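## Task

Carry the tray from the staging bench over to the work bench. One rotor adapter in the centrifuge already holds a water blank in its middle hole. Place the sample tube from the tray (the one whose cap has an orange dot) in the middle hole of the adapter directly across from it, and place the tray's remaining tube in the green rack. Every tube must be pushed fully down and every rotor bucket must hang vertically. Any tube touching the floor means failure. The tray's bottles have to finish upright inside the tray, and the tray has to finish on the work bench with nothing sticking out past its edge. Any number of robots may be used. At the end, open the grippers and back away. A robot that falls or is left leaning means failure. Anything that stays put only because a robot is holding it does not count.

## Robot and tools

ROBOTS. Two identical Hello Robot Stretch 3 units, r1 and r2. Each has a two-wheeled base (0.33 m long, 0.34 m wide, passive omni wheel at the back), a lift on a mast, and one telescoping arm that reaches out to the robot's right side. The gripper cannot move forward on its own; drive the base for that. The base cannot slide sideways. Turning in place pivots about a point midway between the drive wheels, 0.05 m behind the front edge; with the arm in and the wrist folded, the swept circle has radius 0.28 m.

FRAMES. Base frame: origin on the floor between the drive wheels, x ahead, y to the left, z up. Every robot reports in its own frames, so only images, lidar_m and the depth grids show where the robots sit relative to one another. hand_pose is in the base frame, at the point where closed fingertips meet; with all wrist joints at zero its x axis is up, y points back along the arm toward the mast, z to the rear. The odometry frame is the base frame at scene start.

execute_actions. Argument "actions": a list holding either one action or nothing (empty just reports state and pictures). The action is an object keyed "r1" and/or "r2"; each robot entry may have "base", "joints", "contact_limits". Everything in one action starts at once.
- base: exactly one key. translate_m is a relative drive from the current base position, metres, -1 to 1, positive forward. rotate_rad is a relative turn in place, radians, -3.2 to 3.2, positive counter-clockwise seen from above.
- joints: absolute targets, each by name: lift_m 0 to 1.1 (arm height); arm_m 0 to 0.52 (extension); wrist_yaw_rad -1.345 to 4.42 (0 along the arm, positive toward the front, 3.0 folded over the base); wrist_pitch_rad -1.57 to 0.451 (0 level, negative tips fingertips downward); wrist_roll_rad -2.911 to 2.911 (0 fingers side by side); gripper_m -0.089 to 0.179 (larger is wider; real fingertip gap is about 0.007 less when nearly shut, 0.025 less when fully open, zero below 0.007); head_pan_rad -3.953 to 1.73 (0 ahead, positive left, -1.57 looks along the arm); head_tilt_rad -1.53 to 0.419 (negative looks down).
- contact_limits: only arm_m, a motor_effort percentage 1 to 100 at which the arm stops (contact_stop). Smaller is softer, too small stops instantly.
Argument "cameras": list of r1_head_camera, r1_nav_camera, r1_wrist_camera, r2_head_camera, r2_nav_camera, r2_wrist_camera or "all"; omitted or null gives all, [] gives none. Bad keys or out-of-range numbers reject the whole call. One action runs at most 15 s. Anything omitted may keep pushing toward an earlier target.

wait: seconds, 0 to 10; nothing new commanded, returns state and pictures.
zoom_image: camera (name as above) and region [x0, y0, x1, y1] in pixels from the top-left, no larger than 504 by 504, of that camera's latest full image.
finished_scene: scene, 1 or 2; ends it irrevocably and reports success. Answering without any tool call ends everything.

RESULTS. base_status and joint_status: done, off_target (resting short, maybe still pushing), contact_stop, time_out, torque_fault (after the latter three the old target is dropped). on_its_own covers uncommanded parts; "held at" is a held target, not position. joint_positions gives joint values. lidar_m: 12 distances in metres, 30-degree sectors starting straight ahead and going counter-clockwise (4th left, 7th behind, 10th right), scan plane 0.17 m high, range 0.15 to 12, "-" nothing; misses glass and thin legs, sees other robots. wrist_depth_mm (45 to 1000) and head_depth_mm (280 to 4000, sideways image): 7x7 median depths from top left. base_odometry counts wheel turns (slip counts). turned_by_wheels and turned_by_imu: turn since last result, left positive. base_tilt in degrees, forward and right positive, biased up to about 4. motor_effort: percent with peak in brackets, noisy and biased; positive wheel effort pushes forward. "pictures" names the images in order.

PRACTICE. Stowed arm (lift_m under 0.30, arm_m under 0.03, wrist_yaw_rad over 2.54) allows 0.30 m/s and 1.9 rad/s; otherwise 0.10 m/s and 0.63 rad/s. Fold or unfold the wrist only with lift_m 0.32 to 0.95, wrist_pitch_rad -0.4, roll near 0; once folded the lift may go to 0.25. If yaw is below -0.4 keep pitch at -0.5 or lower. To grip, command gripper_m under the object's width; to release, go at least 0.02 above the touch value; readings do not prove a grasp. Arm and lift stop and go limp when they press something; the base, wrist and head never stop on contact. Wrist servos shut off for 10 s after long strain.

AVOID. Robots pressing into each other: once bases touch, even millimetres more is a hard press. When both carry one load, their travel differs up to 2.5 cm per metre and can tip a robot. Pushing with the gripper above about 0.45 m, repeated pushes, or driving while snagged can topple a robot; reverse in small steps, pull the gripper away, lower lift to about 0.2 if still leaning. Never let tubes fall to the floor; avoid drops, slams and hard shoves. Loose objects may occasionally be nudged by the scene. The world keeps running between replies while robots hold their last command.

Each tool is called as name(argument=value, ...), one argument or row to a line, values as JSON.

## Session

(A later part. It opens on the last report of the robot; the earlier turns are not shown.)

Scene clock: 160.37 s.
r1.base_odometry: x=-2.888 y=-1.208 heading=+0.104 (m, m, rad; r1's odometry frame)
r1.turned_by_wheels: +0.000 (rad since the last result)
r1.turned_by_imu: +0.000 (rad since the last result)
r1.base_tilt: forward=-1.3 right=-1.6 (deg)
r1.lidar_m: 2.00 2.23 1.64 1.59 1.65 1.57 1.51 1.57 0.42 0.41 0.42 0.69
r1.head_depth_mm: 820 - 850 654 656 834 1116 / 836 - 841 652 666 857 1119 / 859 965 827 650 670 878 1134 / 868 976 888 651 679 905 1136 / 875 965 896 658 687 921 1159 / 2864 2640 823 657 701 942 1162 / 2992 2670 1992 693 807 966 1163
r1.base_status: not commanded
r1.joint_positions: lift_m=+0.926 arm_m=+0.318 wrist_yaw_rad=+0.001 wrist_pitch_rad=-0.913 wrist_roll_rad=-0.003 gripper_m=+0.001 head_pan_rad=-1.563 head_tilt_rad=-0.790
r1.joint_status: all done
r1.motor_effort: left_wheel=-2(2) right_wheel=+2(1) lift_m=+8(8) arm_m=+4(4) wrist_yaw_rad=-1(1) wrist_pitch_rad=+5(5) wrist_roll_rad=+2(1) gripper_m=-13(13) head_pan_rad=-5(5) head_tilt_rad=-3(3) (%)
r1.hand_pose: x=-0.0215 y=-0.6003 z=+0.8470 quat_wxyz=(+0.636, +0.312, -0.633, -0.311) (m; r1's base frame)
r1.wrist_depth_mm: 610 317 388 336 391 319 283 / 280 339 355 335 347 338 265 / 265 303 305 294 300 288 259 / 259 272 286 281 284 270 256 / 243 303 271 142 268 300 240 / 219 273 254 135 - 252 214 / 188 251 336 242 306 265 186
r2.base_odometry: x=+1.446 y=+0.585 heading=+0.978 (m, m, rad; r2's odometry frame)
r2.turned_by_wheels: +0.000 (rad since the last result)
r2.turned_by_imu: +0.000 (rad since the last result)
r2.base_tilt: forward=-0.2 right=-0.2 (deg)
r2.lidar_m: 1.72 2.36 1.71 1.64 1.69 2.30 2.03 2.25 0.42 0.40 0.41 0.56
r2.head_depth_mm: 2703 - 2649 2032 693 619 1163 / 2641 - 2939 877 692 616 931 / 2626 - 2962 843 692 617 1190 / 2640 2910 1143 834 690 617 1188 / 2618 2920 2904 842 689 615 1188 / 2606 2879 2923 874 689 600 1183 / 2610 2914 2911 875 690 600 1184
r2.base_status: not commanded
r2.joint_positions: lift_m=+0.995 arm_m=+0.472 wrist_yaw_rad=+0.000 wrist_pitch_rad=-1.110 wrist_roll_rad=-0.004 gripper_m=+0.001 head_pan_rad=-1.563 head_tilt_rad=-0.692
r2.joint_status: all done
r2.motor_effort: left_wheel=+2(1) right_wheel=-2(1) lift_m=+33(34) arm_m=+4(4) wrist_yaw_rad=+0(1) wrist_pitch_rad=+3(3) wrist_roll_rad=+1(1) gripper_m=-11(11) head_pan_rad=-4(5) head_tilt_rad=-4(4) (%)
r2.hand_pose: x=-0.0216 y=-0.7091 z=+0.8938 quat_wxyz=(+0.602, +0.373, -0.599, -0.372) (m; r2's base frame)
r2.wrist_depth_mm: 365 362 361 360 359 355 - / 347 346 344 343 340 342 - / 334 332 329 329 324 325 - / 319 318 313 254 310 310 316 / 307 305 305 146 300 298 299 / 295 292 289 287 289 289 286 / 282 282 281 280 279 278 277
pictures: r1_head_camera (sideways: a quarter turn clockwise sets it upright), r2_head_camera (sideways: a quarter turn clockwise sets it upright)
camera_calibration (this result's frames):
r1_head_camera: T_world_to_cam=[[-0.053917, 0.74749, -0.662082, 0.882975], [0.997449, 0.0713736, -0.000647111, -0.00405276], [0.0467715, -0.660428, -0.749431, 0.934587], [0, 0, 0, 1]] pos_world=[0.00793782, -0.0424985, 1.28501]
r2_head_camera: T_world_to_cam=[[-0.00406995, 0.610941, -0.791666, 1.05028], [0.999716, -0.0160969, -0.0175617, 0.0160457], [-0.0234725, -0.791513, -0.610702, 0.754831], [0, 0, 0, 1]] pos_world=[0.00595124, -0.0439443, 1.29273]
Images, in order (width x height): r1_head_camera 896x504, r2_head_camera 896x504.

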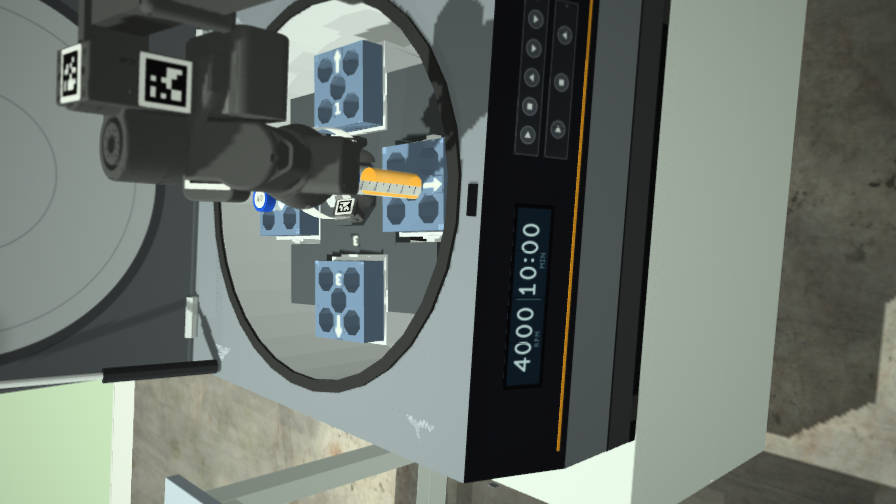

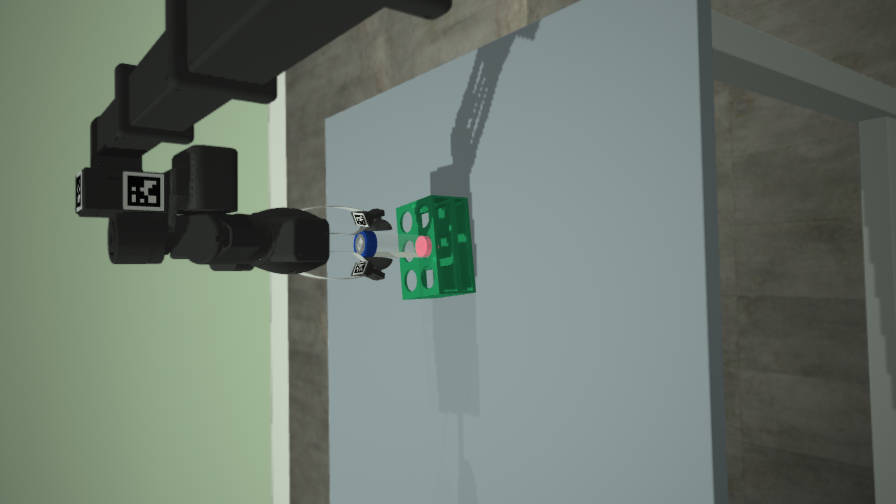

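execute_actions(
  actions=[
    {"r1":{"joints":{"lift_m":0.88}},"r2":{"joints":{"lift_m":0.968}}},
  ],
  cameras=[],
)

execute_actions(
  actions=[
    {"r1":{"joints":{"gripper_m":0.065}},"r2":{"joints":{"gripper_m":0.065}}},
  ],
  cameras=[],
)

execute_actions(
  actions=[
    {"r1":{"joints":{"lift_m":1.0}},"r2":{"joints":{"lift_m":1.08}}},
  ],
  cameras=[],
)

execute_actions(
  actions=[
    {"r1":{"joints":{"arm_m":0.05}},"r2":{"joints":{"arm_m":0.1}}},
  ],
  cameras=["r1_head_camera","r2_head_camera","r1_wrist_camera"],
)

Scene clock: 163.13 s.
r1.base_odometry: x=-2.888 y=-1.208 heading=+0.104 (m, m, rad; r1's odometry frame)
r1.turned_by_wheels: +0.000 (rad since the last result)
r1.turned_by_imu: +0.000 (rad since the last result)
r1.base_tilt: forward=-1.5 right=-1.5 (deg)
r1.lidar_m: 2.00 2.23 1.65 1.59 1.65 1.57 1.51 1.57 0.42 0.41 0.42 0.69
r1.head_depth_mm: 845 908 863 647 658 839 1117 / 853 - - 650 666 855 1111 / 864 960 - 644 673 874 1145 / 866 972 889 653 679 901 1143 / 875 965 899 658 689 920 1158 / 2848 2675 824 656 700 940 1155 / 2932 2627 1986 692 806 962 1157
r1.base_status: not commanded
r1.joint_positions: lift_m=+0.881 arm_m=+0.318 wrist_yaw_rad=+0.001 wrist_pitch_rad=-0.915 wrist_roll_rad=-0.003 gripper_m=+0.001 head_pan_rad=-1.563 head_tilt_rad=-0.790
r1.joint_status: all done
r1.motor_effort: left_wheel=-2(2) right_wheel=+2(1) lift_m=+8(8) arm_m=+4(4) wrist_yaw_rad=-1(1) wrist_pitch_rad=+6(6) wrist_roll_rad=+1(2) gripper_m=-14(14) head_pan_rad=-4(5) head_tilt_rad=-4(4) (%)
r1.hand_pose: x=-0.0215 y=-0.5998 z=+0.8018 quat_wxyz=(+0.636, +0.313, -0.633, -0.312) (m; r1's base frame)
r1.wrist_depth_mm: 253 311 320 292 312 319 251 / 263 262 284 284 274 251 254 / 252 238 258 237 254 228 233 / 248 233 239 239 237 239 246 / 244 233 222 143 215 219 239 / 217 213 209 135 - 206 211 / 188 238 250 172 240 266 185
r2.base_odometry: x=+1.446 y=+0.585 heading=+0.978 (m, m, rad; r2's odometry frame)
r2.turned_by_wheels: +0.000 (rad since the last result)
r2.turned_by_imu: +0.000 (rad since the last result)
r2.base_tilt: forward=-0.1 right=-0.2 (deg)
r2.lidar_m: 1.73 2.36 1.71 1.64 1.70 2.30 2.03 2.25 0.42 0.40 0.41 0.56
r2.head_depth_mm: 2649 2906 - 2044 694 617 1160 / 2625 - 2630 879 692 617 937 / 2682 - 2944 845 693 617 1182 / 2659 2869 1084 837 692 617 1183 / 2594 2978 2888 839 691 617 1188 / 2603 2960 2871 871 690 600 1181 / 2656 2902 2900 870 691 600 1181
r2.base_status: not commanded
r2.joint_positions: lift_m=+0.968 arm_m=+0.472 wrist_yaw_rad=+0.000 wrist_pitch_rad=-1.110 wrist_roll_rad=-0.004 gripper_m=+0.001 head_pan_rad=-1.563 head_tilt_rad=-0.692
r2.joint_status: all done
r2.motor_effort: left_wheel=+1(2) right_wheel=-2(2) lift_m=+34(34) arm_m=+4(4) wrist_yaw_rad=+0(0) wrist_pitch_rad=+3(3) wrist_roll_rad=+1(1) gripper_m=-12(11) head_pan_rad=-4(5) head_tilt_rad=-4(4) (%)
r2.hand_pose: x=-0.0216 y=-0.7091 z=+0.8668 quat_wxyz=(+0.602, +0.373, -0.599, -0.372) (m; r2's base frame)
r2.wrist_depth_mm: 332 330 327 327 326 322 - / 316 314 313 314 311 308 312 / 302 301 299 300 296 295 297 / 291 289 269 228 281 284 283 / 277 276 274 146 272 271 271 / 267 266 262 261 262 263 261 / 258 257 255 255 254 254 251
pictures: none
No camera images: the call's "cameras" was empty. Leave "cameras" out to get every camera's image.

Scene clock: 164.27 s.
r1.base_odometry: x=-2.888 y=-1.208 heading=+0.104 (m, m, rad; r1's odometry frame)
r1.turned_by_wheels: +0.000 (rad since the last result)
r1.turned_by_imu: +0.000 (rad since the last result)
r1.base_tilt: forward=-1.5 right=-1.5 (deg)
r1.lidar_m: 2.00 2.24 1.65 1.59 1.65 1.56 1.51 1.58 0.42 0.41 0.42 0.69
r1.head_depth_mm: 847 914 858 647 656 840 1120 / 854 - - 651 664 860 1119 / 863 960 - 644 674 875 1135 / 867 969 904 651 679 897 1138 / 875 968 895 656 687 922 1154 / 2916 2654 827 658 700 939 1153 / 2943 2674 1968 691 809 961 1151
r1.base_status: not commanded
r1.joint_positions: lift_m=+0.881 arm_m=+0.318 wrist_yaw_rad=+0.001 wrist_pitch_rad=-0.913 wrist_roll_rad=-0.003 gripper_m=+0.065 head_pan_rad=-1.563 head_tilt_rad=-0.790
r1.joint_status: all done
r1.motor_effort: left_wheel=-2(2) right_wheel=+2(1) lift_m=+8(8) arm_m=+4(4) wrist_yaw_rad=-1(1) wrist_pitch_rad=+6(6) wrist_roll_rad=+2(1) gripper_m=+0(86) head_pan_rad=-5(5) head_tilt_rad=-5(3) (%)
r1.hand_pose: x=-0.0215 y=-0.6001 z=+0.8019 quat_wxyz=(+0.636, +0.313, -0.633, -0.312) (m; r1's base frame)
r1.wrist_depth_mm: 253 311 325 290 315 318 251 / 264 267 283 288 275 253 253 / 254 240 259 235 253 230 234 / 248 233 237 240 237 238 244 / 243 232 225 203 222 219 241 / 218 213 - 156 182 205 210 / 189 233 293 222 239 272 186
r2.base_odometry: x=+1.446 y=+0.585 heading=+0.978 (m, m, rad; r2's odometry frame)
r2.turned_by_wheels: +0.000 (rad since the last result)
r2.turned_by_imu: +0.000 (rad since the last result)
r2.base_tilt: forward=-0.2 right=-0.2 (deg)
r2.lidar_m: 1.73 2.37 1.71 1.64 1.70 2.30 2.03 2.25 0.41 0.40 0.41 0.56
r2.head_depth_mm: 2675 2900 - 2056 690 618 1166 / 2627 - 2692 875 690 618 934 / 2654 - 2917 844 693 617 1189 / 2616 2889 1085 837 691 617 1185 / 2644 2993 2865 845 689 616 1189 / 2618 2910 2915 875 689 599 1181 / 2618 2912 2864 872 690 601 1186
r2.base_status: not commanded
r2.joint_positions: lift_m=+0.968 arm_m=+0.472 wrist_yaw_rad=+0.000 wrist_pitch_rad=-1.110 wrist_roll_rad=-0.004 gripper_m=+0.065 head_pan_rad=-1.563 head_tilt_rad=-0.692
r2.joint_status: all done
r2.motor_effort: left_wheel=+1(1) right_wheel=-1(2) lift_m=+34(33) arm_m=+4(4) wrist_yaw_rad=+0(0) wrist_pitch_rad=+3(3) wrist_roll_rad=+1(1) gripper_m=+0(80) head_pan_rad=-4(4) head_tilt_rad=-4(4) (%)
r2.hand_pose: x=-0.0216 y=-0.7091 z=+0.8668 quat_wxyz=(+0.602, +0.373, -0.599, -0.372) (m; r2's base frame)
r2.wrist_depth_mm: 330 328 327 325 323 323 - / 318 314 313 313 308 308 313 / 303 300 300 299 297 297 298 / 289 291 259 226 283 283 280 / 278 277 271 154 271 272 271 / 267 267 261 259 260 263 261 / 258 257 255 255 254 252 252
pictures: none
No camera images: the call's "cameras" was empty. Leave "cameras" out to get every camera's image.

Scene clock: 166.20 s.
r1.base_odometry: x=-2.888 y=-1.208 heading=+0.104 (m, m, rad; r1's odometry frame)
r1.turned_by_wheels: +0.000 (rad since the last result)
r1.turned_by_imu: +0.000 (rad since the last result)
r1.base_tilt: forward=-1.4 right=-1.4 (deg)
r1.lidar_m: 2.00 2.24 1.65 1.59 1.65 1.57 1.51 1.57 0.42 0.41 0.42 0.69
r1.head_depth_mm: - 948 861 657 656 837 1118 / - 961 859 649 663 857 1118 / 847 - 882 651 673 880 1134 / 871 973 877 651 680 897 1138 / 875 962 895 658 689 918 1163 / 2841 2651 828 658 700 943 1158 / 2940 2652 1987 693 805 964 1159
r1.base_status: not commanded
r1.joint_positions: lift_m=+0.999 arm_m=+0.318 wrist_yaw_rad=+0.001 wrist_pitch_rad=-0.912 wrist_roll_rad=-0.003 gripper_m=+0.065 head_pan_rad=-1.563 head_tilt_rad=-0.790
r1.joint_status: all done
r1.motor_effort: left_wheel=-2(2) right_wheel=+2(1) lift_m=+32(36) arm_m=+4(4) wrist_yaw_rad=-1(1) wrist_pitch_rad=+5(6) wrist_roll_rad=+1(1) gripper_m=+0(0) head_pan_rad=-5(5) head_tilt_rad=-4(4) (%)
r1.hand_pose: x=-0.0215 y=-0.6003 z=+0.9205 quat_wxyz=(+0.636, +0.312, -0.633, -0.311) (m; r1's base frame)
r1.wrist_depth_mm: 586 422 415 424 409 395 - / - 375 445 426 440 363 - / - 362 416 402 411 361 - / - 345 362 352 361 345 300 / 287 332 339 341 339 350 275 / 268 324 - 296 306 334 255 / 250 249 385 276 390 274 237
r2.base_odometry: x=+1.446 y=+0.585 heading=+0.978 (m, m, rad; r2's odometry frame)
r2.turned_by_wheels: +0.000 (rad since the last result)
r2.turned_by_imu: +0.000 (rad since the last result)
r2.base_tilt: forward=-0.2 right=-0.2 (deg)
r2.lidar_m: 1.72 2.36 1.71 1.64 1.69 2.30 2.04 2.25 0.42 0.40 0.41 0.56
r2.head_depth_mm: 2795 2998 2932 2146 691 616 1164 / 2709 2986 2887 877 693 617 935 / - 2911 2965 844 692 616 1186 / 2647 - 2884 836 688 618 1186 / 2612 2925 2933 847 691 616 1186 / 2634 2886 2931 875 690 600 1185 / 2604 2911 2877 876 688 600 1184
r2.base_status: not commanded
r2.joint_positions: lift_m=+1.080 arm_m=+0.472 wrist_yaw_rad=+0.000 wrist_pitch_rad=-1.110 wrist_roll_rad=-0.004 gripper_m=+0.065 head_pan_rad=-1.563 head_tilt_rad=-0.692
r2.joint_status: all done
r2.motor_effort: left_wheel=+2(1) right_wheel=-2(2) lift_m=+51(53) arm_m=+4(3) wrist_yaw_rad=-1(1) wrist_pitch_rad=+3(3) wrist_roll_rad=+1(1) gripper_m=+1(1) head_pan_rad=-4(4) head_tilt_rad=-4(4) (%)
r2.hand_pose: x=-0.0216 y=-0.7091 z=+0.9782 quat_wxyz=(+0.602, +0.373, -0.599, -0.372) (m; r2's base frame)
r2.wrist_depth_mm: 473 464 463 459 458 463 - / 445 445 438 439 438 441 - / 427 423 421 418 419 419 - / 409 407 403 401 403 400 - / 392 389 391 330 383 383 - / 377 377 370 369 369 370 - / 363 364 362 360 360 356 -
pictures: none
No camera images: the call's "cameras" was empty. Leave "cameras" out to get every camera's image.

Scene clock: 170.13 s.
r1.base_odometry: x=-2.888 y=-1.208 heading=+0.104 (m, m, rad; r1's odometry frame)
r1.turned_by_wheels: +0.000 (rad since the last result)
r1.turned_by_imu: +0.000 (rad since the last result)
r1.base_tilt: forward=-1.3 right=-1.5 (deg)
r1.lidar_m: 2.00 2.24 1.64 1.59 1.65 1.57 1.51 1.57 0.42 0.41 0.42 0.69
r1.head_depth_mm: 844 925 - - 691 838 1113 / 851 939 - - - 862 1112 / 859 962 - - - 874 1129 / 869 970 886 653 683 896 1147 / 875 966 896 657 688 919 1158 / 2843 2652 829 660 700 942 1148 / 2946 2637 1977 693 808 964 1156
r1.base_status: not commanded
r1.joint_positions: lift_m=+0.999 arm_m=+0.050 wrist_yaw_rad=+0.001 wrist_pitch_rad=-0.912 wrist_roll_rad=-0.003 gripper_m=+0.065 head_pan_rad=-1.563 head_tilt_rad=-0.790
r1.joint_status: all done
r1.motor_effort: left_wheel=-2(2) right_wheel=+2(1) lift_m=+32(32) arm_m=-4(4) wrist_yaw_rad=-1(2) wrist_pitch_rad=+5(5) wrist_roll_rad=+2(1) gripper_m=+0(0) head_pan_rad=-5(5) head_tilt_rad=-4(5) (%)
r1.hand_pose: x=-0.0215 y=-0.3331 z=+0.9205 quat_wxyz=(+0.636, +0.312, -0.633, -0.311) (m; r1's base frame)
r1.wrist_depth_mm: 609 426 490 474 475 422 - / - 375 466 420 442 360 - / - 335 332 330 328 327 - / - 361 349 342 329 320 330 / 718 550 410 403 381 373 - / - - - 739 687 594 - / 983 - 977 955 985 963 964
r2.base_odometry: x=+1.446 y=+0.585 heading=+0.978 (m, m, rad; r2's odometry frame)
r2.turned_by_wheels: +0.000 (rad since the last result)
r2.turned_by_imu: +0.000 (rad since the last result)
r2.base_tilt: forward=-0.2 right=-0.2 (deg)
r2.lidar_m: 1.73 2.37 1.70 1.64 1.69 2.30 2.04 2.26 0.41 0.40 0.41 0.55
r2.head_depth_mm: - - - 2139 693 618 1163 / - - - 879 693 618 936 / - - - - 672 617 1186 / 2621 2965 - - 672 617 1182 / 2609 2887 2946 859 689 615 1183 / 2611 2926 2895 877 691 600 1188 / 2627 2924 2886 874 690 602 1184
r2.base_status: not commanded
r2.joint_positions: lift_m=+1.080 arm_m=+0.100 wrist_yaw_rad=+0.000 wrist_pitch_rad=-1.109 wrist_roll_rad=-0.004 gripper_m=+0.065 head_pan_rad=-1.563 head_tilt_rad=-0.692
r2.joint_status: all done
r2.motor_effort: left_wheel=+1(1) right_wheel=-2(1) lift_m=+50(51) arm_m=-1(1) wrist_yaw_rad=-1(1) wrist_pitch_rad=+3(3) wrist_roll_rad=+1(1) gripper_m=+0(1) head_pan_rad=-4(4) head_tilt_rad=-5(5) (%)
r2.hand_pose: x=-0.0216 y=-0.3377 z=+0.9782 quat_wxyz=(+0.602, +0.373, -0.600, -0.372) (m; r2's base frame)
r2.wrist_depth_mm: 469 468 459 459 463 468 - / 451 439 440 440 440 441 - / 426 428 421 425 422 420 - / 410 408 405 408 404 401 - / 400 395 395 397 394 405 - / - - - - - - - / - - - - - - -
pictures: r1_head_camera (sideways: a quarter turn clockwise sets it upright), r1_wrist_camera, r2_head_camera (sideways: a quarter turn clockwise sets it upright)
camera_calibration (this result's frames):
r1_head_camera: T_world_to_cam=[[-0.0539172, 0.747527, -0.66204, 0.882921], [0.997449, 0.0713735, -0.00064355, -0.00405739], [0.0467711, -0.660386, -0.749468, 0.934635], [0, 0, 0, 1]] pos_world=[0.00793781, -0.0424976, 1.28501]
r1_wrist_camera: T_world_to_cam=[[-0.999374, -0.0341155, -0.00940206, -0.0188705], [-0.0252133, 0.872885, -0.487275, 0.780199], [0.0248305, -0.486732, -0.873198, 0.807449], [0, 0, 0, 1]] pos_world=[-0.0192366, -0.288657, 1.08506]
r2_head_camera: T_world_to_cam=[[-0.00406987, 0.610941, -0.791666, 1.05028], [0.999716, -0.016097, -0.0175617, 0.0160457], [-0.0234726, -0.791513, -0.610702, 0.75483], [0, 0, 0, 1]] pos_world=[0.00595123, -0.0439443, 1.29273]
Images, in order (width x height): r1_head_camera 896x504, r1_wrist_camera 644x364, r2_head_camera 896x504.

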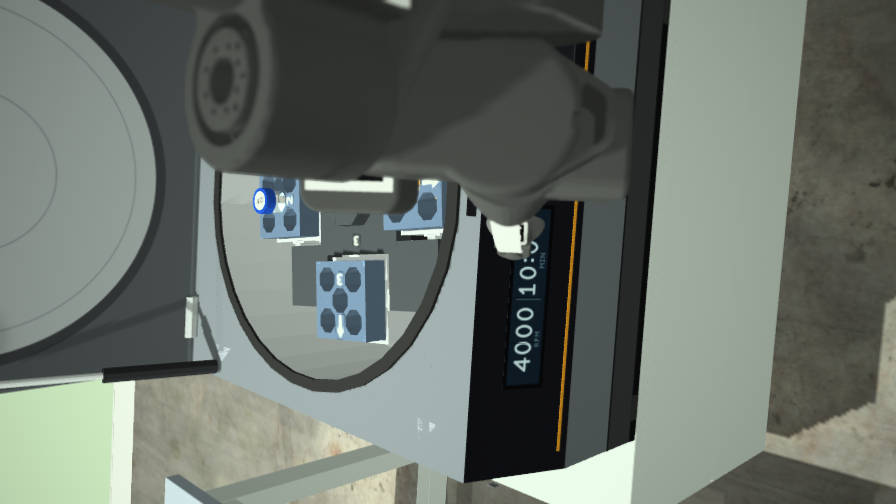

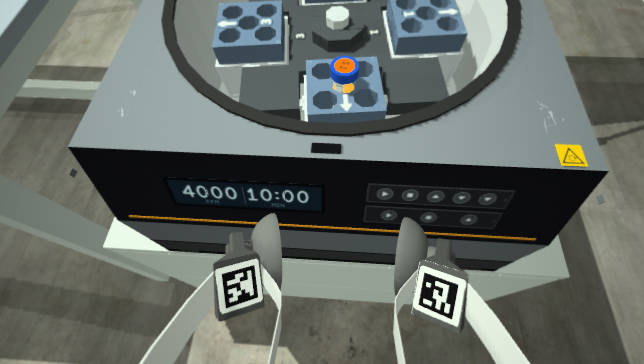

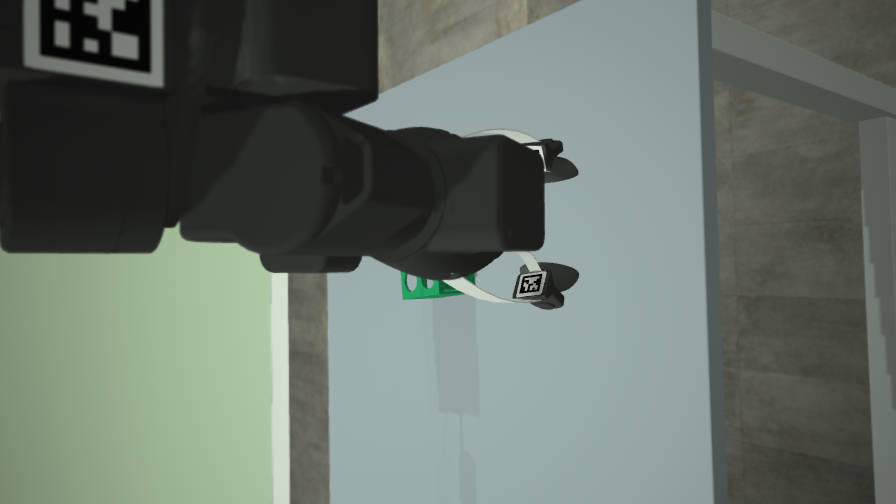

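Both tubes dropped to seat. Finish.

finished_scene(
  scene=1,
)

The scene is finished: the task was done.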